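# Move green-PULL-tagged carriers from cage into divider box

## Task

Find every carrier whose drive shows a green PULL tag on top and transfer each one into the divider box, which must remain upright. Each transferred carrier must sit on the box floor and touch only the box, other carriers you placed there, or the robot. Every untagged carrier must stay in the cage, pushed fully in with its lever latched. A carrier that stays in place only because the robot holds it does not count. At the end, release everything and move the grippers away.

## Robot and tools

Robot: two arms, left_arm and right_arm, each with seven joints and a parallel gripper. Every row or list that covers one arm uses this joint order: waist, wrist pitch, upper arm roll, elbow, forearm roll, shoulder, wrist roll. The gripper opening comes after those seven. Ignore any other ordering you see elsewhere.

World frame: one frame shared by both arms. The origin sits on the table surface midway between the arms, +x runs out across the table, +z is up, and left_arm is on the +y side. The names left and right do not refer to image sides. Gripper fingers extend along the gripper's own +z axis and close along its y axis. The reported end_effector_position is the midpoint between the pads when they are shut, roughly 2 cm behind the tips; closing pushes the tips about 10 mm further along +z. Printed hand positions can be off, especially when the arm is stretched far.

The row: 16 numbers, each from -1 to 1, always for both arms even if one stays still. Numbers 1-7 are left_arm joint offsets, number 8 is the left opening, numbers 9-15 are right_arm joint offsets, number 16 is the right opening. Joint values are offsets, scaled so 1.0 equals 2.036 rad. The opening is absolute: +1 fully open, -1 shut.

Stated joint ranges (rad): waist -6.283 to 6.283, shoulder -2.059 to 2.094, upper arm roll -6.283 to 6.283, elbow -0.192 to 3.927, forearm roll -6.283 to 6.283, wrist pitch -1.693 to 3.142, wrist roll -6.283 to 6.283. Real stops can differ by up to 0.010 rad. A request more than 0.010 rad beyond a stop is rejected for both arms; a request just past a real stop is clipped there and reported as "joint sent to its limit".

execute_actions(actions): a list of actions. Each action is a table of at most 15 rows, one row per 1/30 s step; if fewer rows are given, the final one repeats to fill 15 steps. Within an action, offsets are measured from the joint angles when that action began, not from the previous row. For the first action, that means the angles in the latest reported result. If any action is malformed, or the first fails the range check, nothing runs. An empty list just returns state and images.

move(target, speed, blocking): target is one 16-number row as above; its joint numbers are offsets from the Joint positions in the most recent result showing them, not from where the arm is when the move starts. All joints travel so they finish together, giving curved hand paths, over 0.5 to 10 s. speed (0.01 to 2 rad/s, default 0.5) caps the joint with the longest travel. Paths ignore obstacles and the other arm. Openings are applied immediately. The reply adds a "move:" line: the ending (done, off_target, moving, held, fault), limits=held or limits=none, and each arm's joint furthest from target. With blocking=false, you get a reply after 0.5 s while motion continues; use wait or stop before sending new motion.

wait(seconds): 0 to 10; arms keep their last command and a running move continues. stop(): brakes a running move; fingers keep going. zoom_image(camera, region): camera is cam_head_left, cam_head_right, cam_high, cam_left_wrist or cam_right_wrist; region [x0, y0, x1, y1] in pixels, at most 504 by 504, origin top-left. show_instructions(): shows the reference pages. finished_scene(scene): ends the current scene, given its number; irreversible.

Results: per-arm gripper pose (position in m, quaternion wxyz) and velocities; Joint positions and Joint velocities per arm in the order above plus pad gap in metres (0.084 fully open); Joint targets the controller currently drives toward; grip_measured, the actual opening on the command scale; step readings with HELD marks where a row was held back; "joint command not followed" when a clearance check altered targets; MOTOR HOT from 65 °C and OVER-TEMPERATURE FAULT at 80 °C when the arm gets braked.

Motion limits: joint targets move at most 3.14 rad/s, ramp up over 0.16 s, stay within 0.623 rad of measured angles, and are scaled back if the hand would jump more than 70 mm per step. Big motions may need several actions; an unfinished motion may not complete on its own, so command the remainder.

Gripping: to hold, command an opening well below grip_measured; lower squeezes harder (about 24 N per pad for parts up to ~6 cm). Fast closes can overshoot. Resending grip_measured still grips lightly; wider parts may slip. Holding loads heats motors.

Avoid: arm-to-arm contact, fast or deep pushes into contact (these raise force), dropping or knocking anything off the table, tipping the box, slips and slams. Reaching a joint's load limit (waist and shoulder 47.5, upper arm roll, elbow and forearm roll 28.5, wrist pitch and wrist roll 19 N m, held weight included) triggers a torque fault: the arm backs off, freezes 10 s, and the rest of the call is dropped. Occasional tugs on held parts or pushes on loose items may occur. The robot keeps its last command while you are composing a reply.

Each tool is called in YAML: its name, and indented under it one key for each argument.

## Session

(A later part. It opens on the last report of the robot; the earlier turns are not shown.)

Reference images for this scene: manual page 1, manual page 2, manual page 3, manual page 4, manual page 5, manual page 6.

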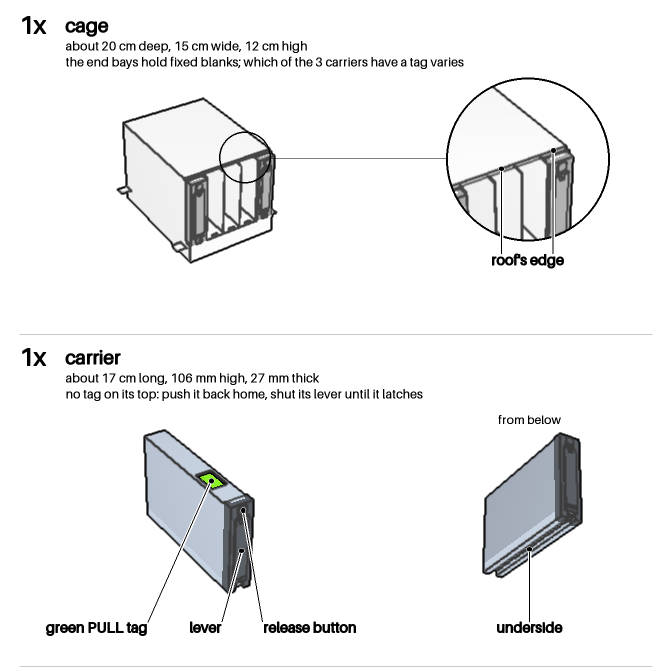

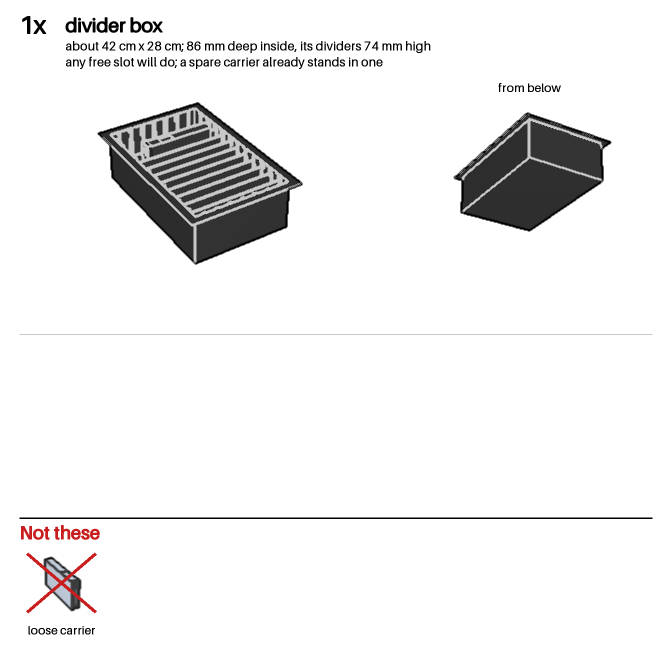

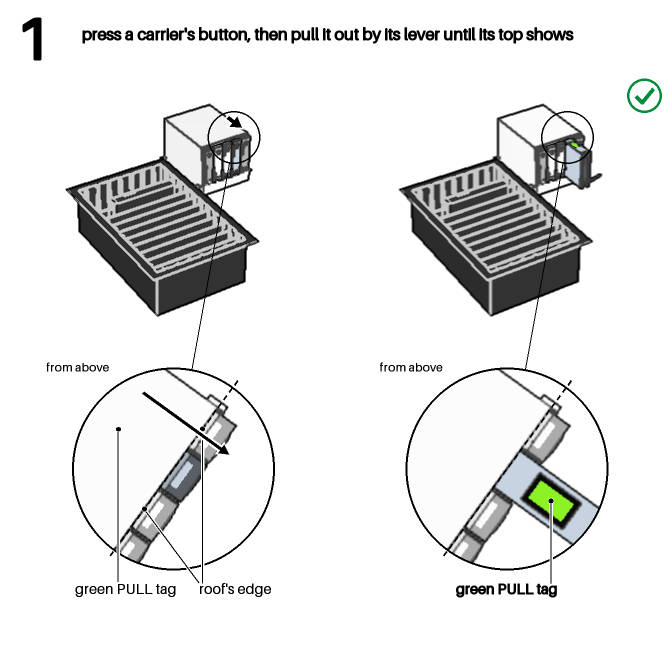

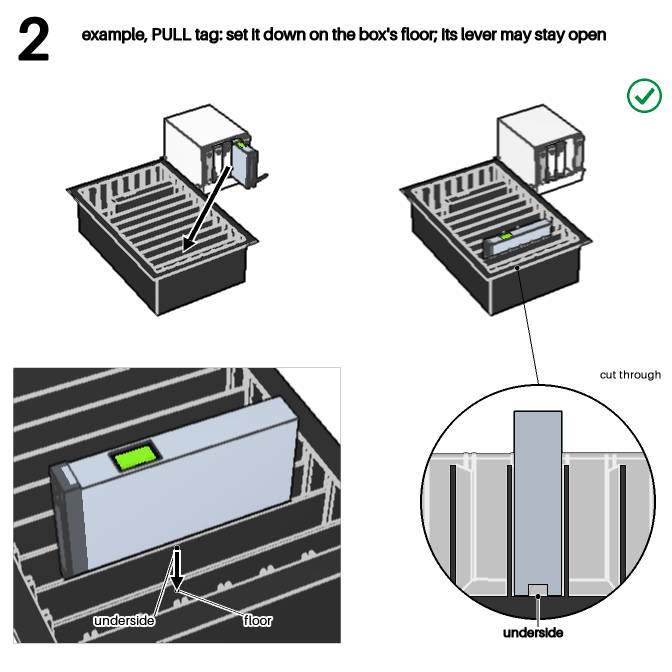

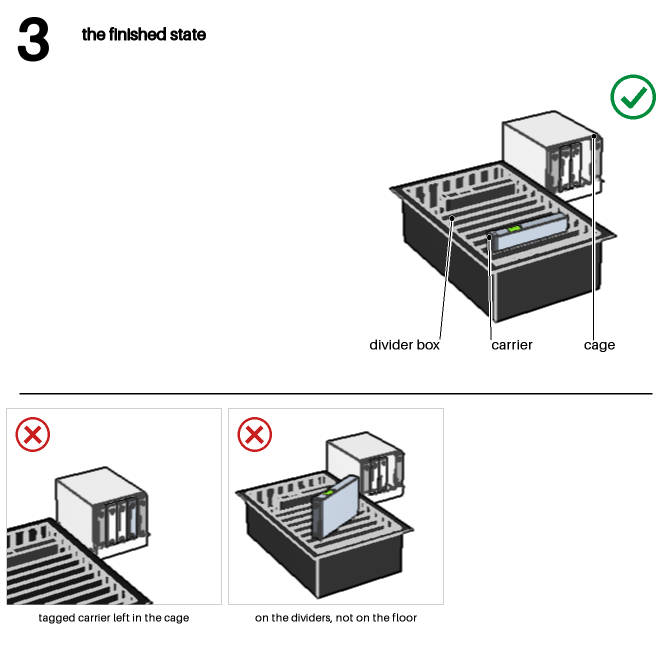

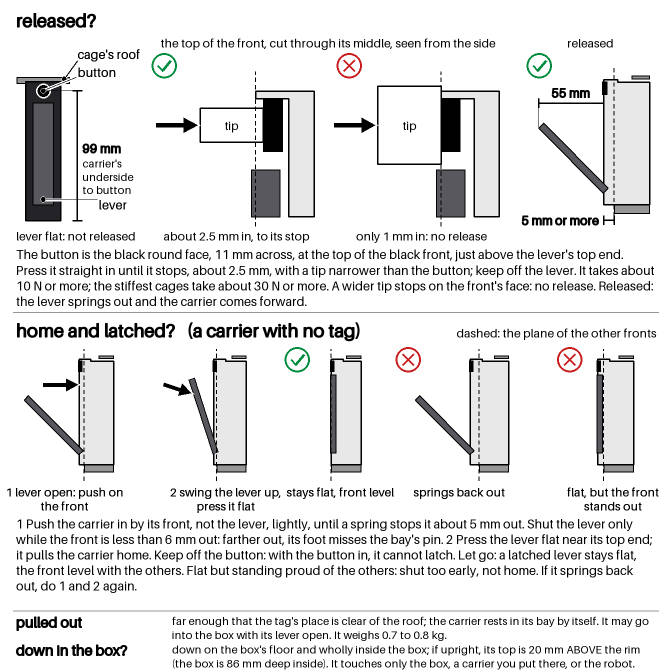

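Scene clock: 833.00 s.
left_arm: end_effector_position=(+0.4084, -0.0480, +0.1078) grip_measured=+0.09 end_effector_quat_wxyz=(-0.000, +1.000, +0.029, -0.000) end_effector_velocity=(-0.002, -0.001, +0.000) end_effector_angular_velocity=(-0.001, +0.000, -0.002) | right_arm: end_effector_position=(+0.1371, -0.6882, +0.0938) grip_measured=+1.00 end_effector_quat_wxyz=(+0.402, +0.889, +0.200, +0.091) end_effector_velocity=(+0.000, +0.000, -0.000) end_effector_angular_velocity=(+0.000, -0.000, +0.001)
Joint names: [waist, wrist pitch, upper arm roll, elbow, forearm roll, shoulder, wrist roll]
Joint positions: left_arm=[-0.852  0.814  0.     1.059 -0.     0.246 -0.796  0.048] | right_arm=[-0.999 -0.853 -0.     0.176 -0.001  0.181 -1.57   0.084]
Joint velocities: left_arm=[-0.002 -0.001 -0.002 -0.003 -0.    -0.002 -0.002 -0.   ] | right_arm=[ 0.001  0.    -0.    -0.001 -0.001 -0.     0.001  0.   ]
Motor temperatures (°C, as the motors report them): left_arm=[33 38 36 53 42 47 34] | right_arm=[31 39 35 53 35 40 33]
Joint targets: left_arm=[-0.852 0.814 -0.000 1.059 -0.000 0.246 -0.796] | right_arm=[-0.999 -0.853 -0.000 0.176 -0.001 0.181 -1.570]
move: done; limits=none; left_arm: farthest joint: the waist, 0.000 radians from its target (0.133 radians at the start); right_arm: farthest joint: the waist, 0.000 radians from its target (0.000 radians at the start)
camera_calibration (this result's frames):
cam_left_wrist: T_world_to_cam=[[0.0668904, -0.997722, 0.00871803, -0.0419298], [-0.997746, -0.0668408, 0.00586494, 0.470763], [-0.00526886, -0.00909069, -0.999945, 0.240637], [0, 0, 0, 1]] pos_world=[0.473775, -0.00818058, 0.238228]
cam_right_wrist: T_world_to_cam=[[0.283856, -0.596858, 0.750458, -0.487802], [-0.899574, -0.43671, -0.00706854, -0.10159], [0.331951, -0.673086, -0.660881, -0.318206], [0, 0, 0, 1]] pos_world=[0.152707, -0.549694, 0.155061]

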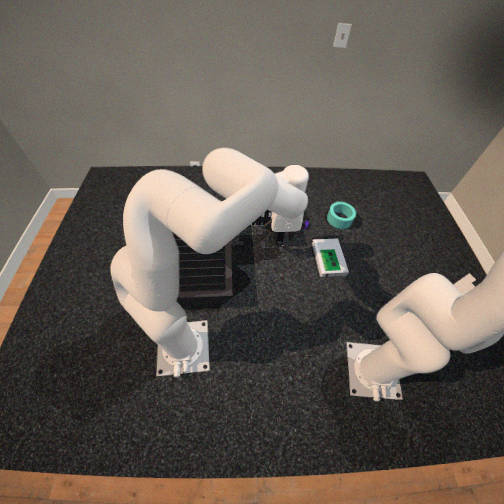

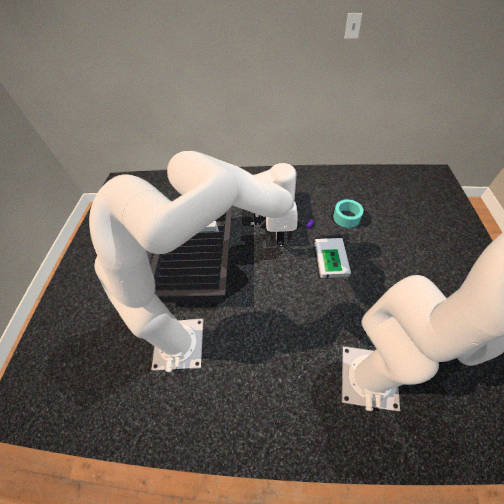

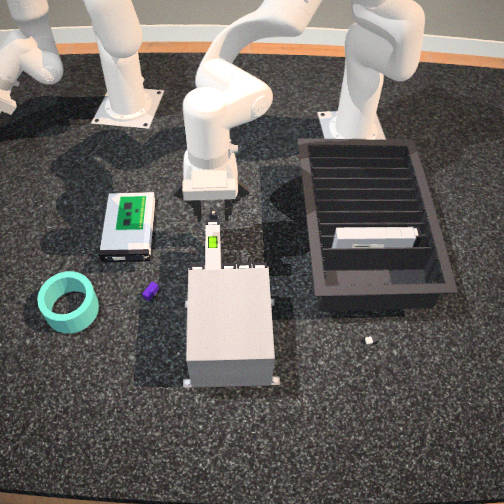

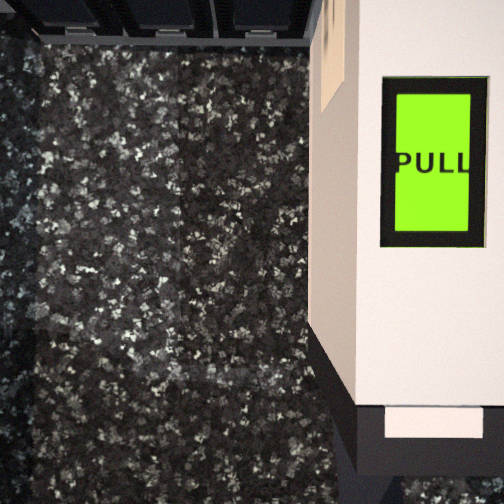

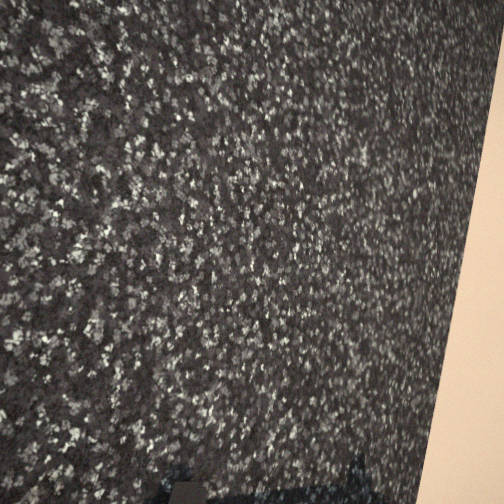

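move:
  target: [-0.0069,-0.05594,0,-0.02917,0,0.02633,-0.0071,0.0, 0,0,0,0,0,0,0,1]
  speed: 0.2

Scene clock: 853.50 s.
left_arm: end_effector_position=(+0.3982, -0.0481, +0.0682) grip_measured=-0.01 end_effector_quat_wxyz=(+0.000, +1.000, +0.029, +0.000) end_effector_velocity=(-0.002, +0.000, -0.002) end_effector_angular_velocity=(+0.002, +0.002, -0.002) | right_arm: end_effector_position=(+0.1371, -0.6882, +0.0938) grip_measured=+1.00 end_effector_quat_wxyz=(+0.402, +0.889, +0.200, +0.091) end_effector_velocity=(-0.001, +0.000, -0.000) end_effector_angular_velocity=(+0.001, +0.001, -0.002)
Joint names: [waist, wrist pitch, upper arm roll, elbow, forearm roll, shoulder, wrist roll]
Joint positions: left_arm=[-0.866  0.7    0.     1.    -0.     0.299 -0.811  0.044] | right_arm=[-0.999 -0.853 -0.     0.176 -0.001  0.181 -1.57   0.084]
Joint velocities: left_arm=[-0.    -0.002 -0.001 -0.003  0.     0.002  0.     0.   ] | right_arm=[-0.001  0.    -0.    -0.001  0.001 -0.    -0.    -0.   ]
Motor temperatures (°C, as the motors report them): left_arm=[33 38 35 57 42 47 34] | right_arm=[31 39 35 53 35 40 33]
Joint targets: left_arm=[-0.866 0.700 0.000 1.000 -0.000 0.300 -0.811] | right_arm=[-0.999 -0.853 -0.000 0.176 -0.001 0.181 -1.570]
move: done; limits=none; left_arm: farthest joint: the elbow, 0.001 radians from its target (0.059 radians at the start); right_arm: farthest joint: the waist, 0.000 radians from its target (0.000 radians at the start)
camera_calibration (this result's frames):
cam_left_wrist: T_world_to_cam=[[0.0673448, -0.997683, 0.0096427, -0.0412388], [-0.99772, -0.0672994, 0.00496072, 0.460924], [-0.00430028, -0.0099548, -0.999941, 0.200609], [0, 0, 0, 1]] pos_world=[0.463514, -0.00812626, 0.198708]
cam_right_wrist: T_world_to_cam=[[0.283856, -0.596858, 0.750458, -0.487802], [-0.899574, -0.43671, -0.00706845, -0.10159], [0.331952, -0.673086, -0.660881, -0.318206], [0, 0, 0, 1]] pos_world=[0.152707, -0.549694, 0.155061]

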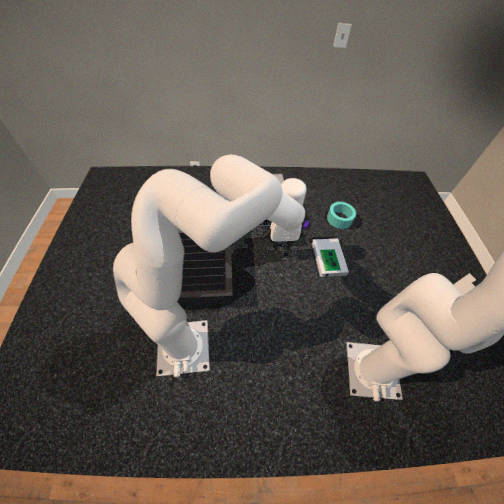

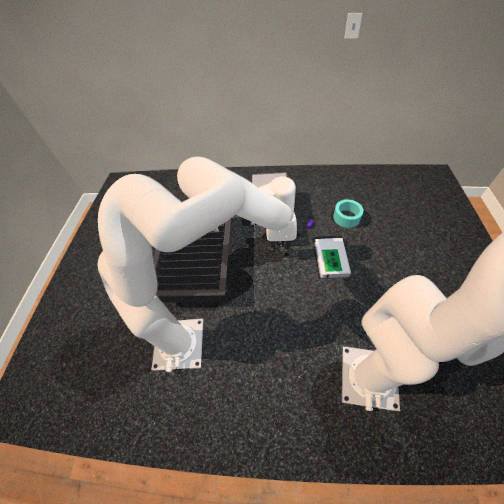

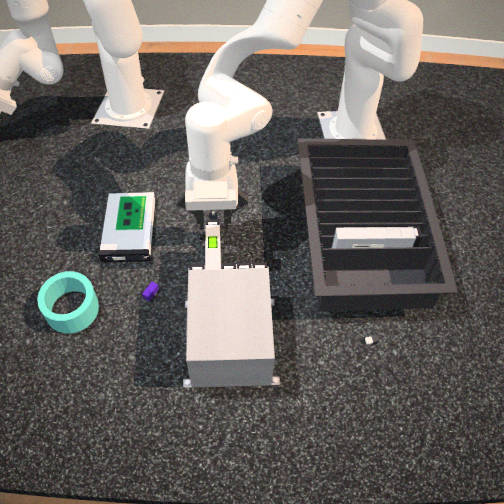

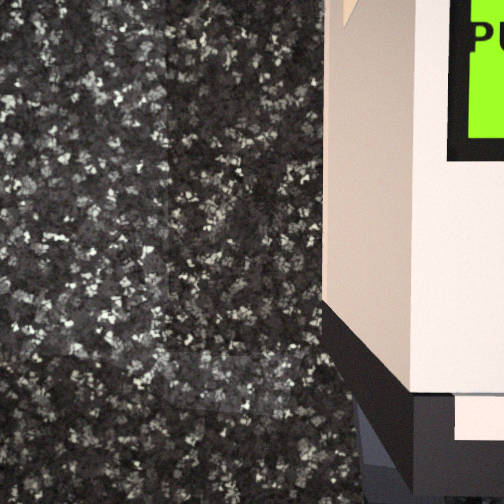

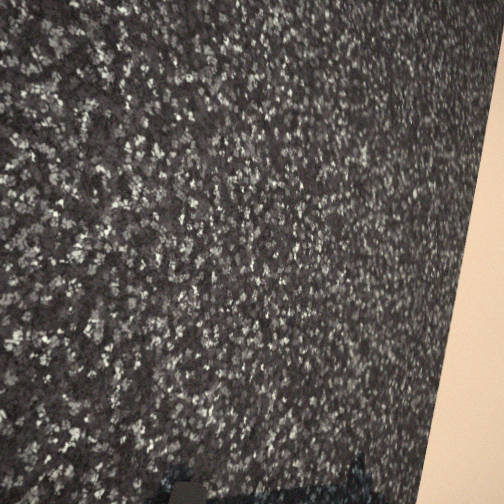

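execute_actions:
  actions:
    - [[0,0,0,0,0,0,0,-0.1,0,0,0,0,0,0,0,1],[0,0,0,0,0,0,0,-0.2,0,0,0,0,0,0,0,1],[0,0,0,0,0,0,0,-0.3,0,0,0,0,0,0,0,1],[0,0,0,0,0,0,0,-0.4,0,0,0,0,0,0,0,1],[0,0,0,0,0,0,0,-0.48,0,0,0,0,0,0,0,1],[0,0,0,0,0,0,0,-0.55,0,0,0,0,0,0,0,1],[0,0,0,0,0,0,0,-0.6,0,0,0,0,0,0,0,1],[0,0,0,0,0,0,0,-0.66,0,0,0,0,0,0,0,1],[0,0,0,0,0,0,0,-0.72,0,0,0,0,0,0,0,1],[0,0,0,0,0,0,0,-0.8,0,0,0,0,0,0,0,1],[0,0,0,0,0,0,0,-0.9,0,0,0,0,0,0,0,1],[0,0,0,0,0,0,0,-1,0,0,0,0,0,0,0,1]]

Scene clock: 862.03 s.
left_arm: end_effector_position=(+0.3982, -0.0484, +0.0683) grip_measured=-0.64 end_effector_quat_wxyz=(+0.000, +1.000, +0.029, +0.000) end_effector_velocity=(+0.000, +0.000, +0.000) end_effector_angular_velocity=(+0.000, -0.000, +0.002) | right_arm: end_effector_position=(+0.1371, -0.6882, +0.0938) grip_measured=+1.00 end_effector_quat_wxyz=(+0.402, +0.889, +0.200, +0.091) end_effector_velocity=(+0.001, +0.000, +0.000) end_effector_angular_velocity=(+0.000, -0.000, +0.002)
Joint names: [waist, wrist pitch, upper arm roll, elbow, forearm roll, shoulder, wrist roll]
Joint positions: left_arm=[-0.866  0.7   -0.     1.001 -0.     0.3   -0.811  0.016] | right_arm=[-0.999 -0.853 -0.     0.176 -0.001  0.181 -1.57   0.084]
Joint velocities: left_arm=[-0.    -0.     0.001 -0.001 -0.    -0.001 -0.001  0.   ] | right_arm=[ 0.001  0.001  0.     0.001 -0.001 -0.     0.001 -0.   ]
Motor temperatures (°C, as the motors report them): left_arm=[32 38 35 57 42 47 34] | right_arm=[31 39 35 53 35 40 33]
Joint targets: left_arm=[-0.866 0.700 0.000 1.000 -0.000 0.299 -0.811] | right_arm=[-0.999 -0.853 -0.000 0.176 -0.001 0.181 -1.570]
Step readings (joint positions):
0: left_arm=[-0.866 0.700 0.000 1.000 -0.000 0.300 -0.811] | right_arm=[-0.999 -0.853 -0.000 0.176 -0.001 0.181 -1.570]
1: left_arm=[-0.866 0.700 0.000 1.000 -0.000 0.300 -0.811] | right_arm=[-0.999 -0.853 -0.000 0.176 -0.001 0.181 -1.570]
2: left_arm=[-0.866 0.700 0.000 1.000 -0.000 0.300 -0.811] | right_arm=[-0.999 -0.853 -0.000 0.176 -0.001 0.181 -1.570]
4: left_arm=[-0.866 0.700 0.000 1.000 -0.000 0.300 -0.811] | right_arm=[-0.999 -0.853 -0.000 0.176 -0.001 0.181 -1.570]
8: left_arm=[-0.866 0.700 0.000 1.000 -0.000 0.299 -0.811] | right_arm=[-0.999 -0.853 -0.000 0.176 -0.001 0.181 -1.570]
15: Joint positions above
camera_calibration (this result's frames):
cam_left_wrist: T_world_to_cam=[[0.0668599, -0.997711, 0.0101547, -0.0414117], [-0.997754, -0.0668155, 0.00465327, 0.460952], [-0.00396413, -0.0104431, -0.999938, 0.200486], [0, 0, 0, 1]] pos_world=[0.46348, -0.00842446, 0.198749]
cam_right_wrist: T_world_to_cam=[[0.283856, -0.596858, 0.750458, -0.487802], [-0.899574, -0.436711, -0.00706844, -0.10159], [0.331952, -0.673086, -0.660881, -0.318206], [0, 0, 0, 1]] pos_world=[0.152707, -0.549694, 0.155061]

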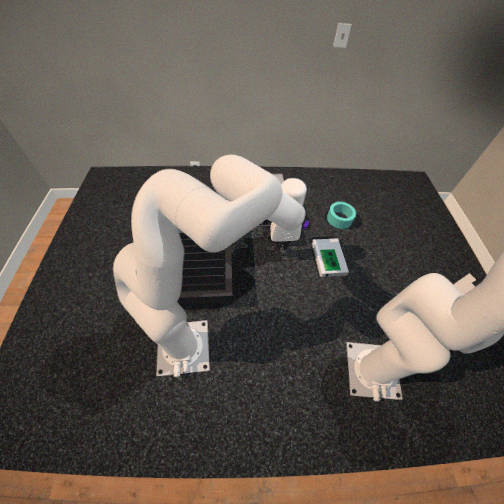

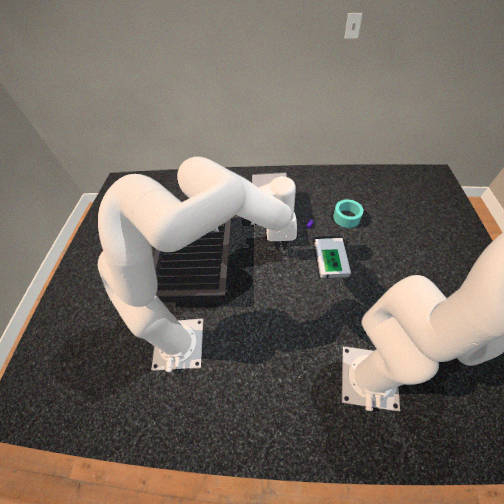

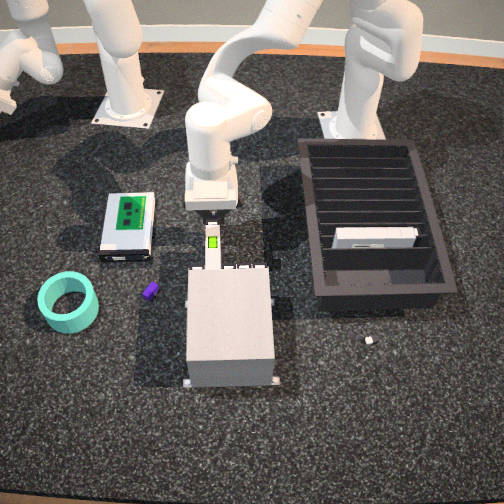

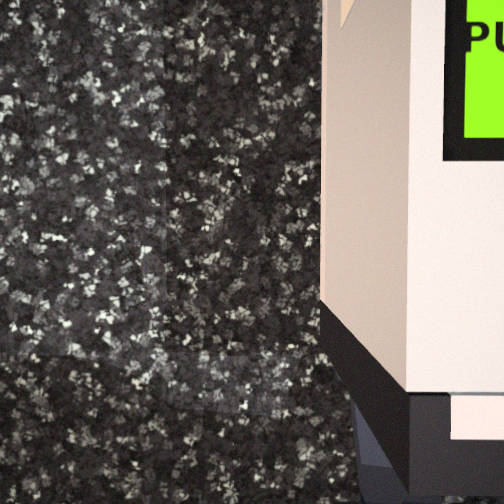

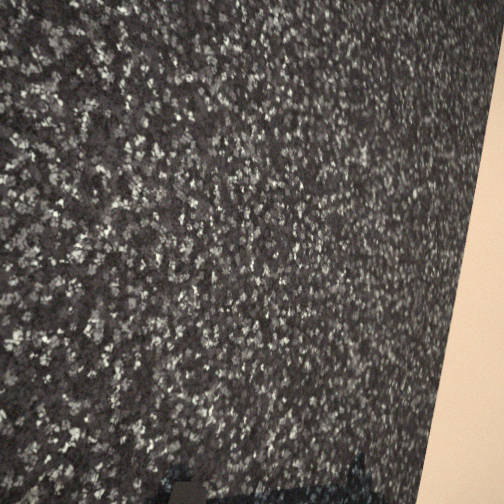

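move:
  target: [-0.00727,-0.00074,0,-0.01272,0,-0.01198,-0.00727,-1, 0,0,0,0,0,0,0,1]
  speed: 0.03

Scene clock: 869.33 s.
left_arm: end_effector_position=(+0.3882, -0.0488, +0.0708) grip_measured=-0.64 end_effector_quat_wxyz=(+0.000, +1.000, +0.029, +0.000) end_effector_velocity=(+0.000, -0.000, +0.001) end_effector_angular_velocity=(-0.002, -0.002, +0.001) | right_arm: end_effector_position=(+0.1371, -0.6882, +0.0938) grip_measured=+1.00 end_effector_quat_wxyz=(+0.402, +0.889, +0.200, +0.091) end_effector_velocity=(-0.000, +0.000, -0.000) end_effector_angular_velocity=(-0.001, +0.000, -0.000)
Joint names: [waist, wrist pitch, upper arm roll, elbow, forearm roll, shoulder, wrist roll]
Joint positions: left_arm=[-0.881  0.699 -0.     0.975 -0.     0.276 -0.825  0.016] | right_arm=[-0.999 -0.853 -0.     0.176 -0.001  0.181 -1.57   0.084]
Joint velocities: left_arm=[-0.001 -0.002  0.    -0.001  0.    -0.002 -0.001  0.   ] | right_arm=[-0.    -0.001 -0.    -0.001 -0.     0.    -0.    -0.   ]
Motor temperatures (°C, as the motors report them): left_arm=[32 38 35 56 42 47 34] | right_arm=[31 39 35 53 35 40 33]
Joint targets: left_arm=[-0.881 0.698 -0.000 0.975 -0.000 0.275 -0.826] | right_arm=[-0.999 -0.853 -0.000 0.176 -0.001 0.181 -1.570]
move: done; limits=none; left_arm: farthest joint: the elbow, 0.001 radians from its target (0.025 radians at the start); right_arm: farthest joint: the waist, 0.000 radians from its target (0.000 radians at the start)
camera_calibration (this result's frames):
cam_left_wrist: T_world_to_cam=[[0.066956, -0.997711, 0.00950846, -0.0411021], [-0.997745, -0.0669077, 0.0053105, 0.450827], [-0.00466216, -0.00984258, -0.999941, 0.203282], [0, 0, 0, 1]] pos_world=[0.45351, -0.00884336, 0.201267]
cam_right_wrist: T_world_to_cam=[[0.283856, -0.596858, 0.750458, -0.487802], [-0.899574, -0.436711, -0.00706826, -0.10159], [0.331952, -0.673086, -0.660881, -0.318206], [0, 0, 0, 1]] pos_world=[0.152707, -0.549694, 0.155061]

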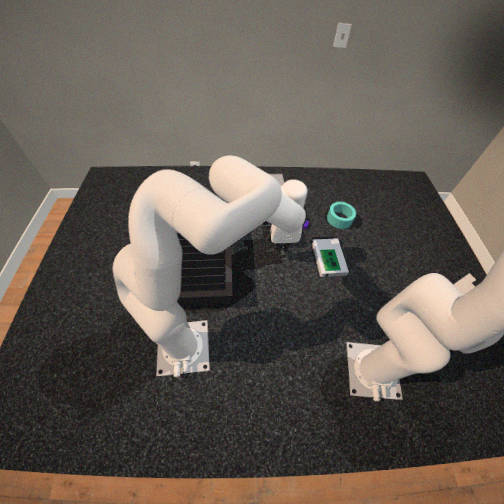

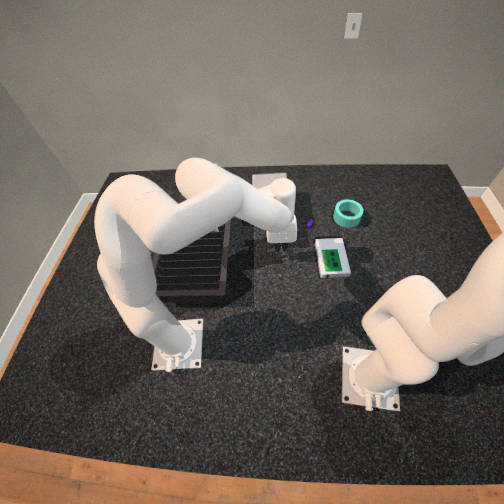

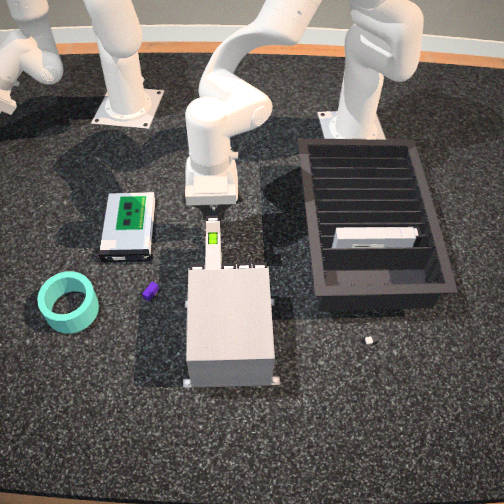

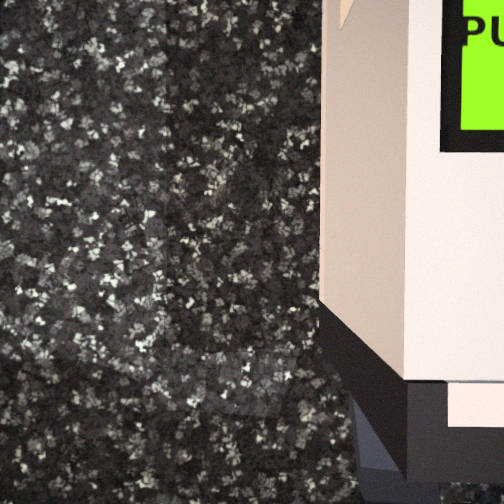

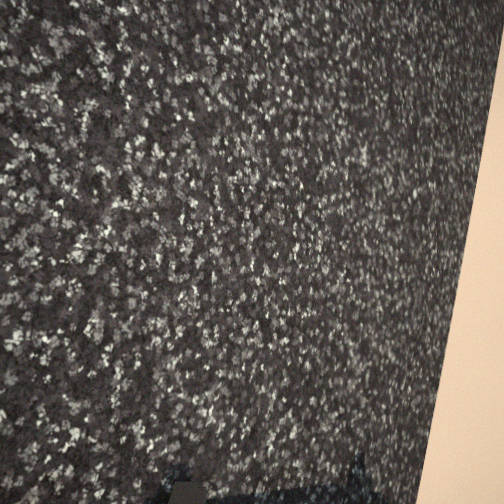

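move:
  target: [-0.01709,-0.00642,0,-0.02958,0,-0.02316,-0.01729,-1, 0,0,0,0,0,0,0,1]
  speed: 0.06

Scene clock: 898.20 s.
left_arm: end_effector_position=(+0.3656, -0.0495, +0.0730) grip_measured=-0.64 end_effector_quat_wxyz=(+0.000, +1.000, +0.029, +0.000) end_effector_velocity=(-0.001, -0.000, +0.000) end_effector_angular_velocity=(-0.001, -0.001, -0.000) | right_arm: end_effector_position=(+0.1371, -0.6882, +0.0938) grip_measured=+1.00 end_effector_quat_wxyz=(+0.402, +0.889, +0.200, +0.091) end_effector_velocity=(-0.000, +0.000, -0.000) end_effector_angular_velocity=(+0.000, -0.000, -0.001)
Joint names: [waist, wrist pitch, upper arm roll, elbow, forearm roll, shoulder, wrist roll]
Joint positions: left_arm=[-0.915  0.685 -0.     0.915 -0.     0.229 -0.86   0.016] | right_arm=[-0.999 -0.853 -0.     0.176 -0.001  0.181 -1.57   0.084]
Joint velocities: left_arm=[-0.001 -0.002 -0.    -0.003 -0.    -0.002 -0.001 -0.   ] | right_arm=[-0.  0.  0. -0.  0. -0.  0.  0.]
Motor temperatures (°C, as the motors report them): left_arm=[32 38 35 59 42 48 34] | right_arm=[31 39 35 53 35 40 33]
Joint targets: left_arm=[-0.915 0.685 -0.000 0.914 -0.000 0.229 -0.861] | right_arm=[-0.999 -0.853 -0.000 0.176 -0.001 0.181 -1.570]
move: done; limits=none; left_arm: farthest joint: the waist, 0.001 radians from its target (0.035 radians at the start); right_arm: farthest joint: the waist, 0.000 radians from its target (0.000 radians at the start)
camera_calibration (this result's frames):
cam_left_wrist: T_world_to_cam=[[0.0673895, -0.997681, 0.00958913, -0.0405558], [-0.997716, -0.0673417, 0.00521781, 0.42818], [-0.00455996, -0.00991885, -0.99994, 0.205349], [0, 0, 0, 1]] pos_world=[0.430872, -0.00959051, 0.203492]
cam_right_wrist: T_world_to_cam=[[0.283856, -0.596858, 0.750458, -0.487802], [-0.899574, -0.436711, -0.00706827, -0.10159], [0.331952, -0.673086, -0.660881, -0.318206], [0, 0, 0, 1]] pos_world=[0.152707, -0.549694, 0.155061]

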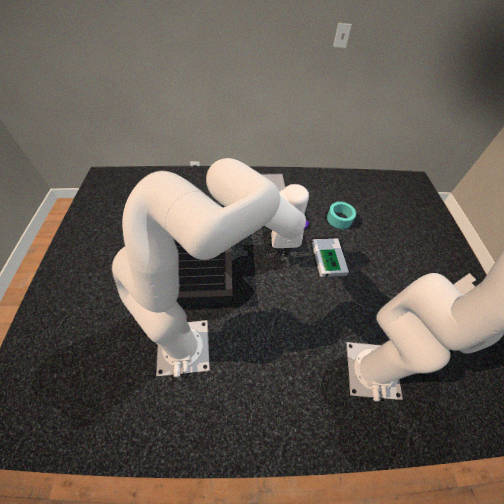

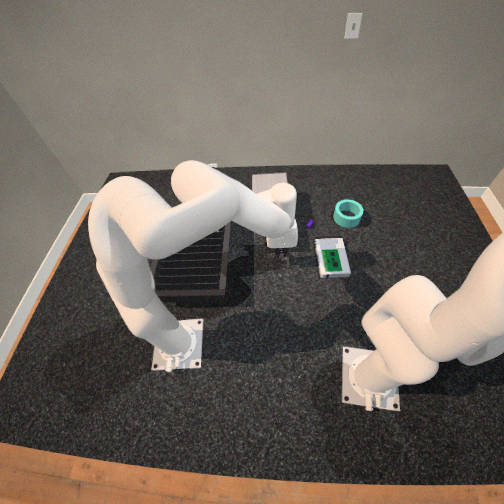

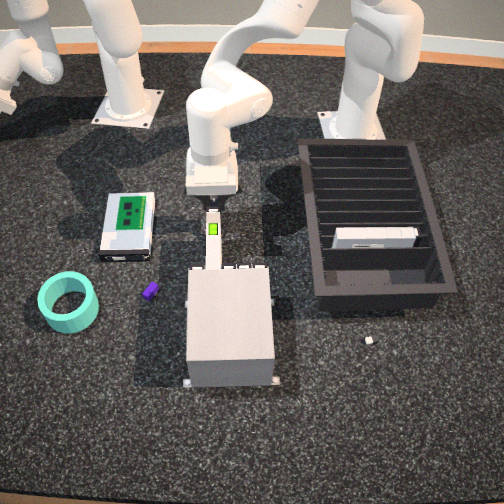

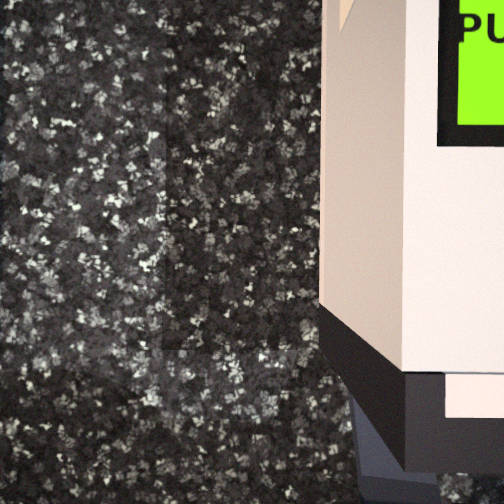

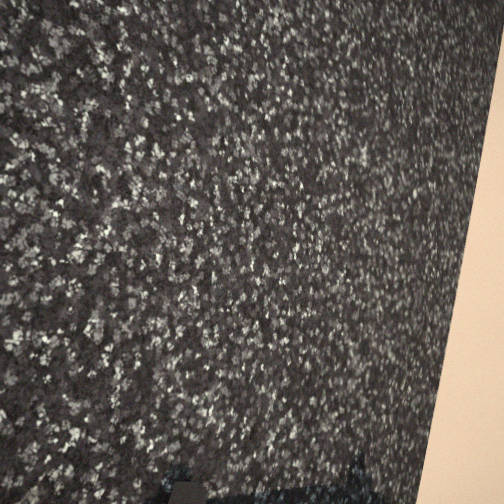

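execute_actions:
  actions: []

Scene clock: 919.03 s.
left_arm: end_effector_position=(+0.3654, -0.0495, +0.0730) grip_measured=-0.64 end_effector_quat_wxyz=(+0.000, +1.000, +0.029, +0.000) end_effector_velocity=(-0.001, -0.000, -0.000) end_effector_angular_velocity=(+0.001, +0.001, -0.001) | right_arm: end_effector_position=(+0.1371, -0.6882, +0.0938) grip_measured=+1.00 end_effector_quat_wxyz=(+0.402, +0.889, +0.200, +0.091) end_effector_velocity=(-0.001, -0.000, -0.000) end_effector_angular_velocity=(+0.001, -0.000, -0.003)
Joint names: [waist, wrist pitch, upper arm roll, elbow, forearm roll, shoulder, wrist roll]
Joint positions: left_arm=[-0.915  0.685 -0.     0.914 -0.     0.229 -0.861  0.016] | right_arm=[-0.999 -0.853 -0.     0.176 -0.001  0.181 -1.57   0.084]
Joint velocities: left_arm=[ 0.001  0.    -0.002 -0.001  0.    -0.    -0.    -0.   ] | right_arm=[-0.001  0.001 -0.     0.     0.001  0.     0.001  0.   ]
Motor temperatures (°C, as the motors report them): left_arm=[32 38 35 59 42 48 34] | right_arm=[31 39 35 53 35 39 33]
Joint targets: left_arm=[-0.915 0.685 -0.000 0.914 -0.000 0.229 -0.861] | right_arm=[-0.999 -0.853 -0.000 0.176 -0.001 0.181 -1.570]
camera_calibration (this result's frames):
cam_left_wrist: T_world_to_cam=[[0.0673618, -0.997683, 0.0095046, -0.0405201], [-0.997718, -0.0673135, 0.00531343, 0.428022], [-0.00466134, -0.00984083, -0.999941, 0.205374], [0, 0, 0, 1]] pos_world=[0.430732, -0.00959348, 0.203473]
cam_right_wrist: T_world_to_cam=[[0.283856, -0.596857, 0.750458, -0.487802], [-0.899574, -0.436711, -0.00706818, -0.10159], [0.331952, -0.673086, -0.660881, -0.318206], [0, 0, 0, 1]] pos_world=[0.152707, -0.549694, 0.155061]

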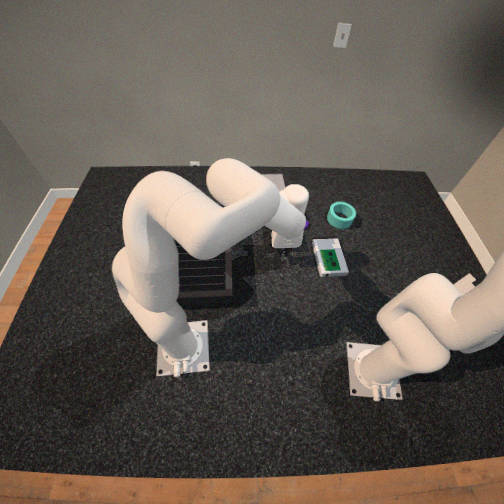

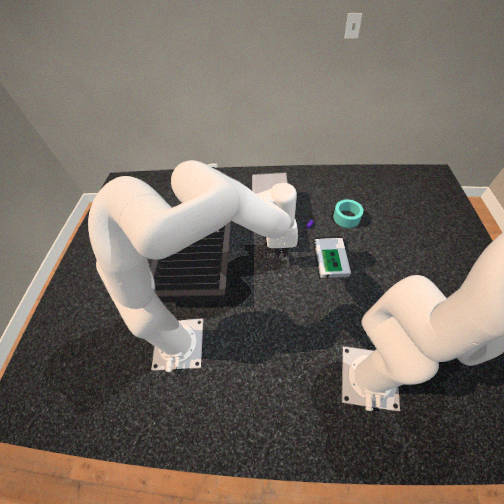

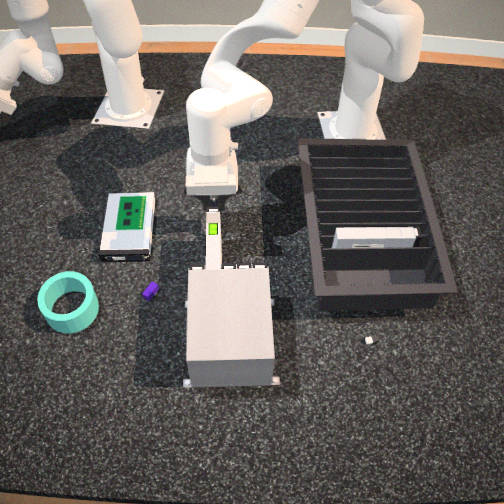

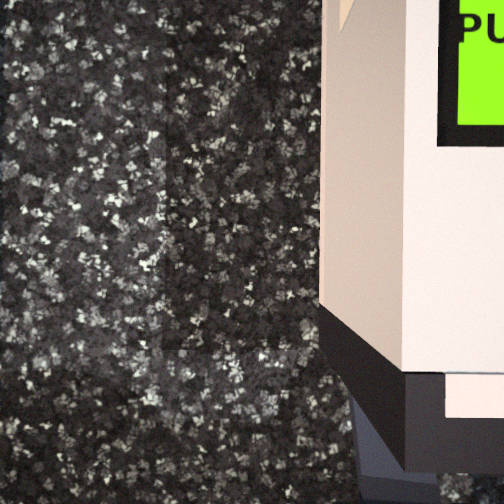

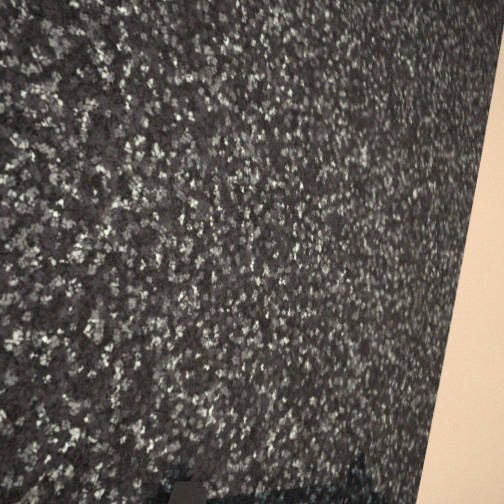

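move:
  target: [-0.01832,-0.00727,0,-0.02623,0,-0.01896,-0.01753,-1,0,0,0,0,0,0,0,1]
  speed: 0.06

Scene clock: 923.17 s.
left_arm: end_effector_position=(+0.3435, -0.0512, +0.0733) grip_measured=-0.64 end_effector_quat_wxyz=(+0.000, +1.000, +0.029, +0.000) end_effector_velocity=(-0.000, +0.000, -0.000) end_effector_angular_velocity=(-0.000, -0.000, +0.001) | right_arm: end_effector_position=(+0.1371, -0.6882, +0.0938) grip_measured=+1.00 end_effector_quat_wxyz=(+0.402, +0.889, +0.200, +0.091) end_effector_velocity=(+0.001, +0.000, -0.000) end_effector_angular_velocity=(+0.000, +0.000, +0.003)
Joint names: [waist, wrist pitch, upper arm roll, elbow, forearm roll, shoulder, wrist roll]
Joint positions: left_arm=[-0.952  0.671 -0.     0.861 -0.     0.19  -0.896  0.016] | right_arm=[-0.999 -0.853 -0.     0.176 -0.001  0.181 -1.57   0.084]
Joint velocities: left_arm=[-0.002 -0.002  0.001 -0.002 -0.    -0.001 -0.001 -0.   ] | right_arm=[ 0.001 -0.    -0.    -0.    -0.001  0.    -0.     0.   ]
Motor temperatures (°C, as the motors report them): left_arm=[32 38 35 59 42 48 34] | right_arm=[31 39 35 53 35 39 33]
Joint targets: left_arm=[-0.953 0.671 -0.000 0.861 -0.000 0.190 -0.896] | right_arm=[-0.999 -0.853 -0.000 0.176 -0.001 0.181 -1.570]
move: done; limits=none; left_arm: farthest joint: the elbow, 0.001 radians from its target (0.054 radians at the start); right_arm: farthest joint: the waist, 0.000 radians from its target (0.000 radians at the start)
camera_calibration (this result's frames):
cam_left_wrist: T_world_to_cam=[[0.0658876, -0.997781, 0.00962758, -0.040184], [-0.997817, -0.0658399, 0.00518166, 0.406182], [-0.00453629, -0.00994797, -0.99994, 0.205512], [0, 0, 0, 1]] pos_world=[0.408875, -0.0113074, 0.203782]
cam_right_wrist: T_world_to_cam=[[0.283856, -0.596857, 0.750458, -0.487802], [-0.899574, -0.436711, -0.00706815, -0.10159], [0.331952, -0.673086, -0.660881, -0.318206], [0, 0, 0, 1]] pos_world=[0.152707, -0.549694, 0.155061]

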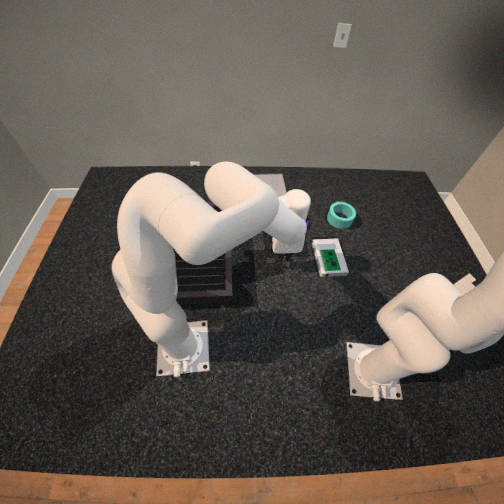

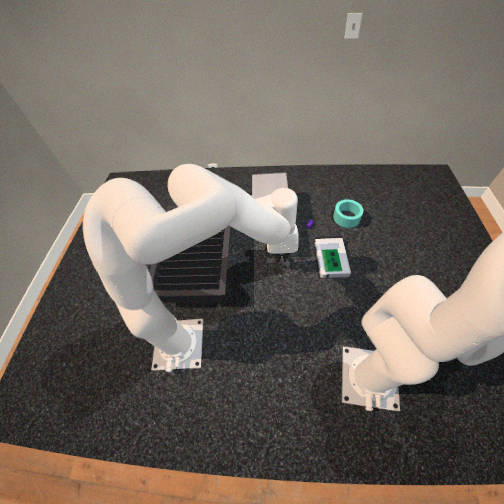

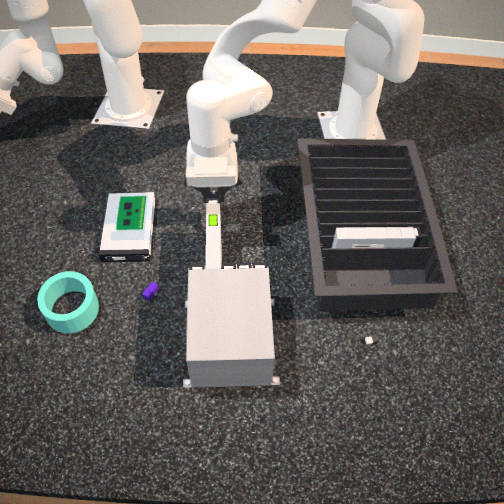

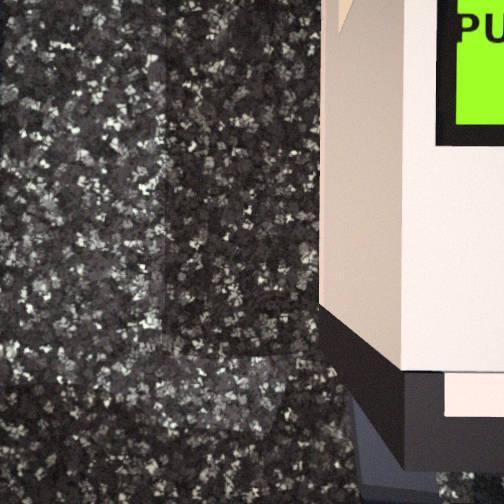

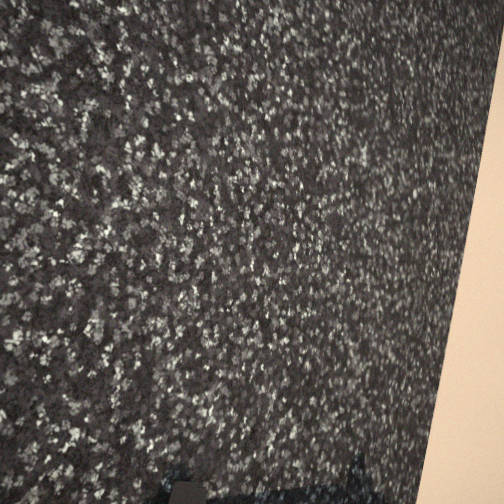

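zoom_image:
  camera: "cam_high"
  region: [170,170,290,290]

Region (170, 170, 290, 290) of cam_high's 504x504 image, scaled by 4.200, with more detail than that image has.

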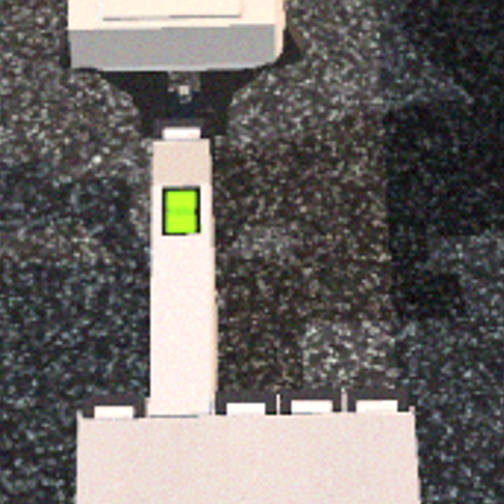

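move:
  target: [0,-0.01675,0,-0.0032,0,0.01356,0,-1,0,0,0,0,0,0,0,1]
  speed: 0.04

Scene clock: 943.27 s.
left_arm: end_effector_position=(+0.3425, -0.0516, +0.0612) grip_measured=-0.64 end_effector_quat_wxyz=(+0.000, +1.000, +0.028, -0.000) end_effector_velocity=(-0.000, -0.002, -0.001) end_effector_angular_velocity=(-0.003, -0.002, -0.004) | right_arm: end_effector_position=(+0.1371, -0.6882, +0.0938) grip_measured=+1.00 end_effector_quat_wxyz=(+0.402, +0.889, +0.200, +0.091) end_effector_velocity=(-0.001, +0.000, -0.001) end_effector_angular_velocity=(+0.001, +0.001, -0.001)
Joint names: [waist, wrist pitch, upper arm roll, elbow, forearm roll, shoulder, wrist roll]
Joint positions: left_arm=[-0.953  0.638 -0.002  0.854 -0.     0.217 -0.896  0.016] | right_arm=[-0.999 -0.853 -0.     0.176 -0.001  0.181 -1.57   0.084]
Joint velocities: left_arm=[-0.001 -0.006 -0.002  0.001  0.001  0.004  0.001  0.   ] | right_arm=[-0.003  0.     0.    -0.001 -0.001  0.    -0.001  0.   ]
Motor temperatures (°C, as the motors report them): left_arm=[32 38 35 59 42 48 34] | right_arm=[31 39 35 53 35 39 33]
Joint targets: left_arm=[-0.952 0.637 -0.000 0.855 -0.000 0.218 -0.896] | right_arm=[-0.999 -0.853 -0.000 0.176 -0.001 0.181 -1.570]
move: done; limits=none; left_arm: farthest joint: the upper arm roll, 0.002 radians from its target (0.000 radians at the start); right_arm: farthest joint: the waist, 0.000 radians from its target (0.000 radians at the start)
camera_calibration (this result's frames):
cam_left_wrist: T_world_to_cam=[[0.0641768, -0.997895, 0.00932509, -0.03981], [-0.997924, -0.0641223, 0.00602931, 0.405279], [-0.00541867, -0.00969267, -0.999938, 0.193709], [0, 0, 0, 1]] pos_world=[0.408042, -0.0118612, 0.191625]
cam_right_wrist: T_world_to_cam=[[0.283856, -0.596857, 0.750458, -0.487802], [-0.899574, -0.436711, -0.00706818, -0.10159], [0.331952, -0.673086, -0.660881, -0.318206], [0, 0, 0, 1]] pos_world=[0.152707, -0.549694, 0.155061]

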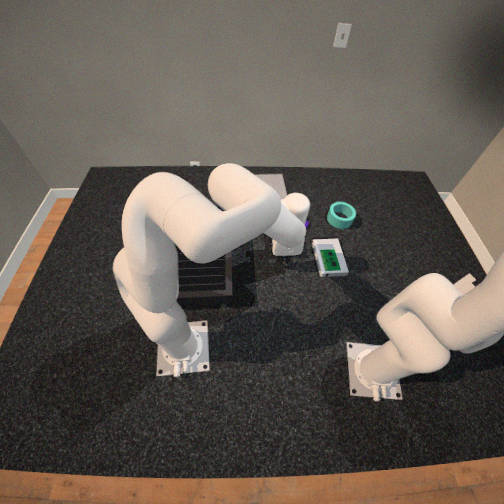

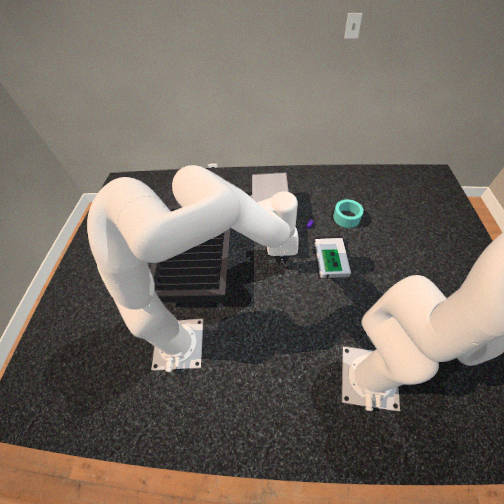

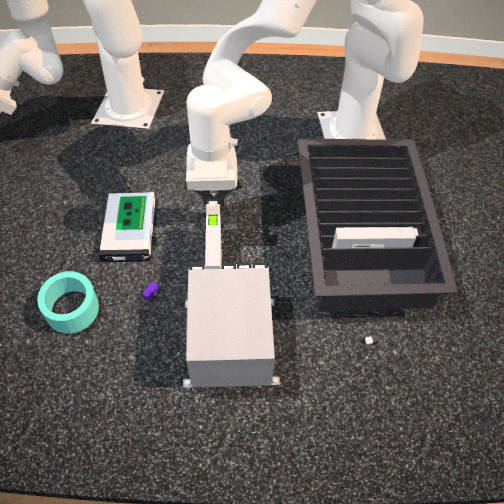

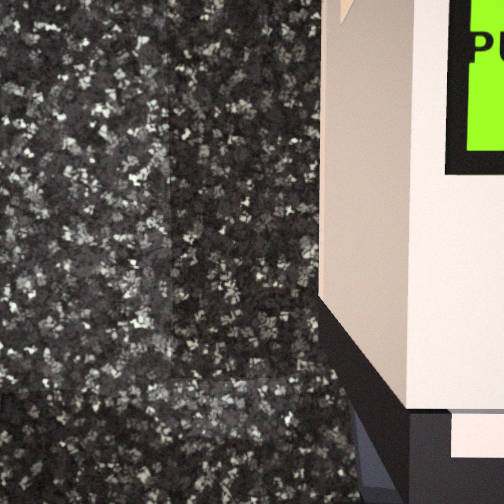

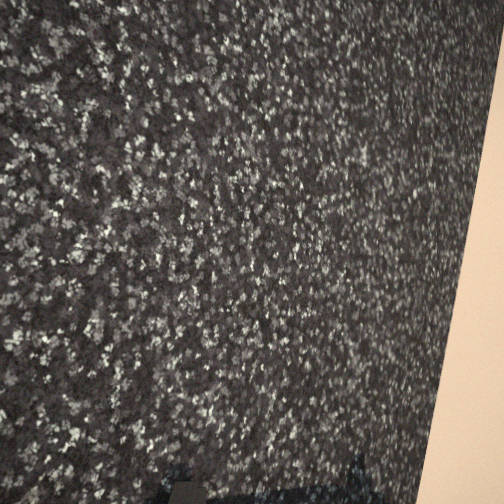

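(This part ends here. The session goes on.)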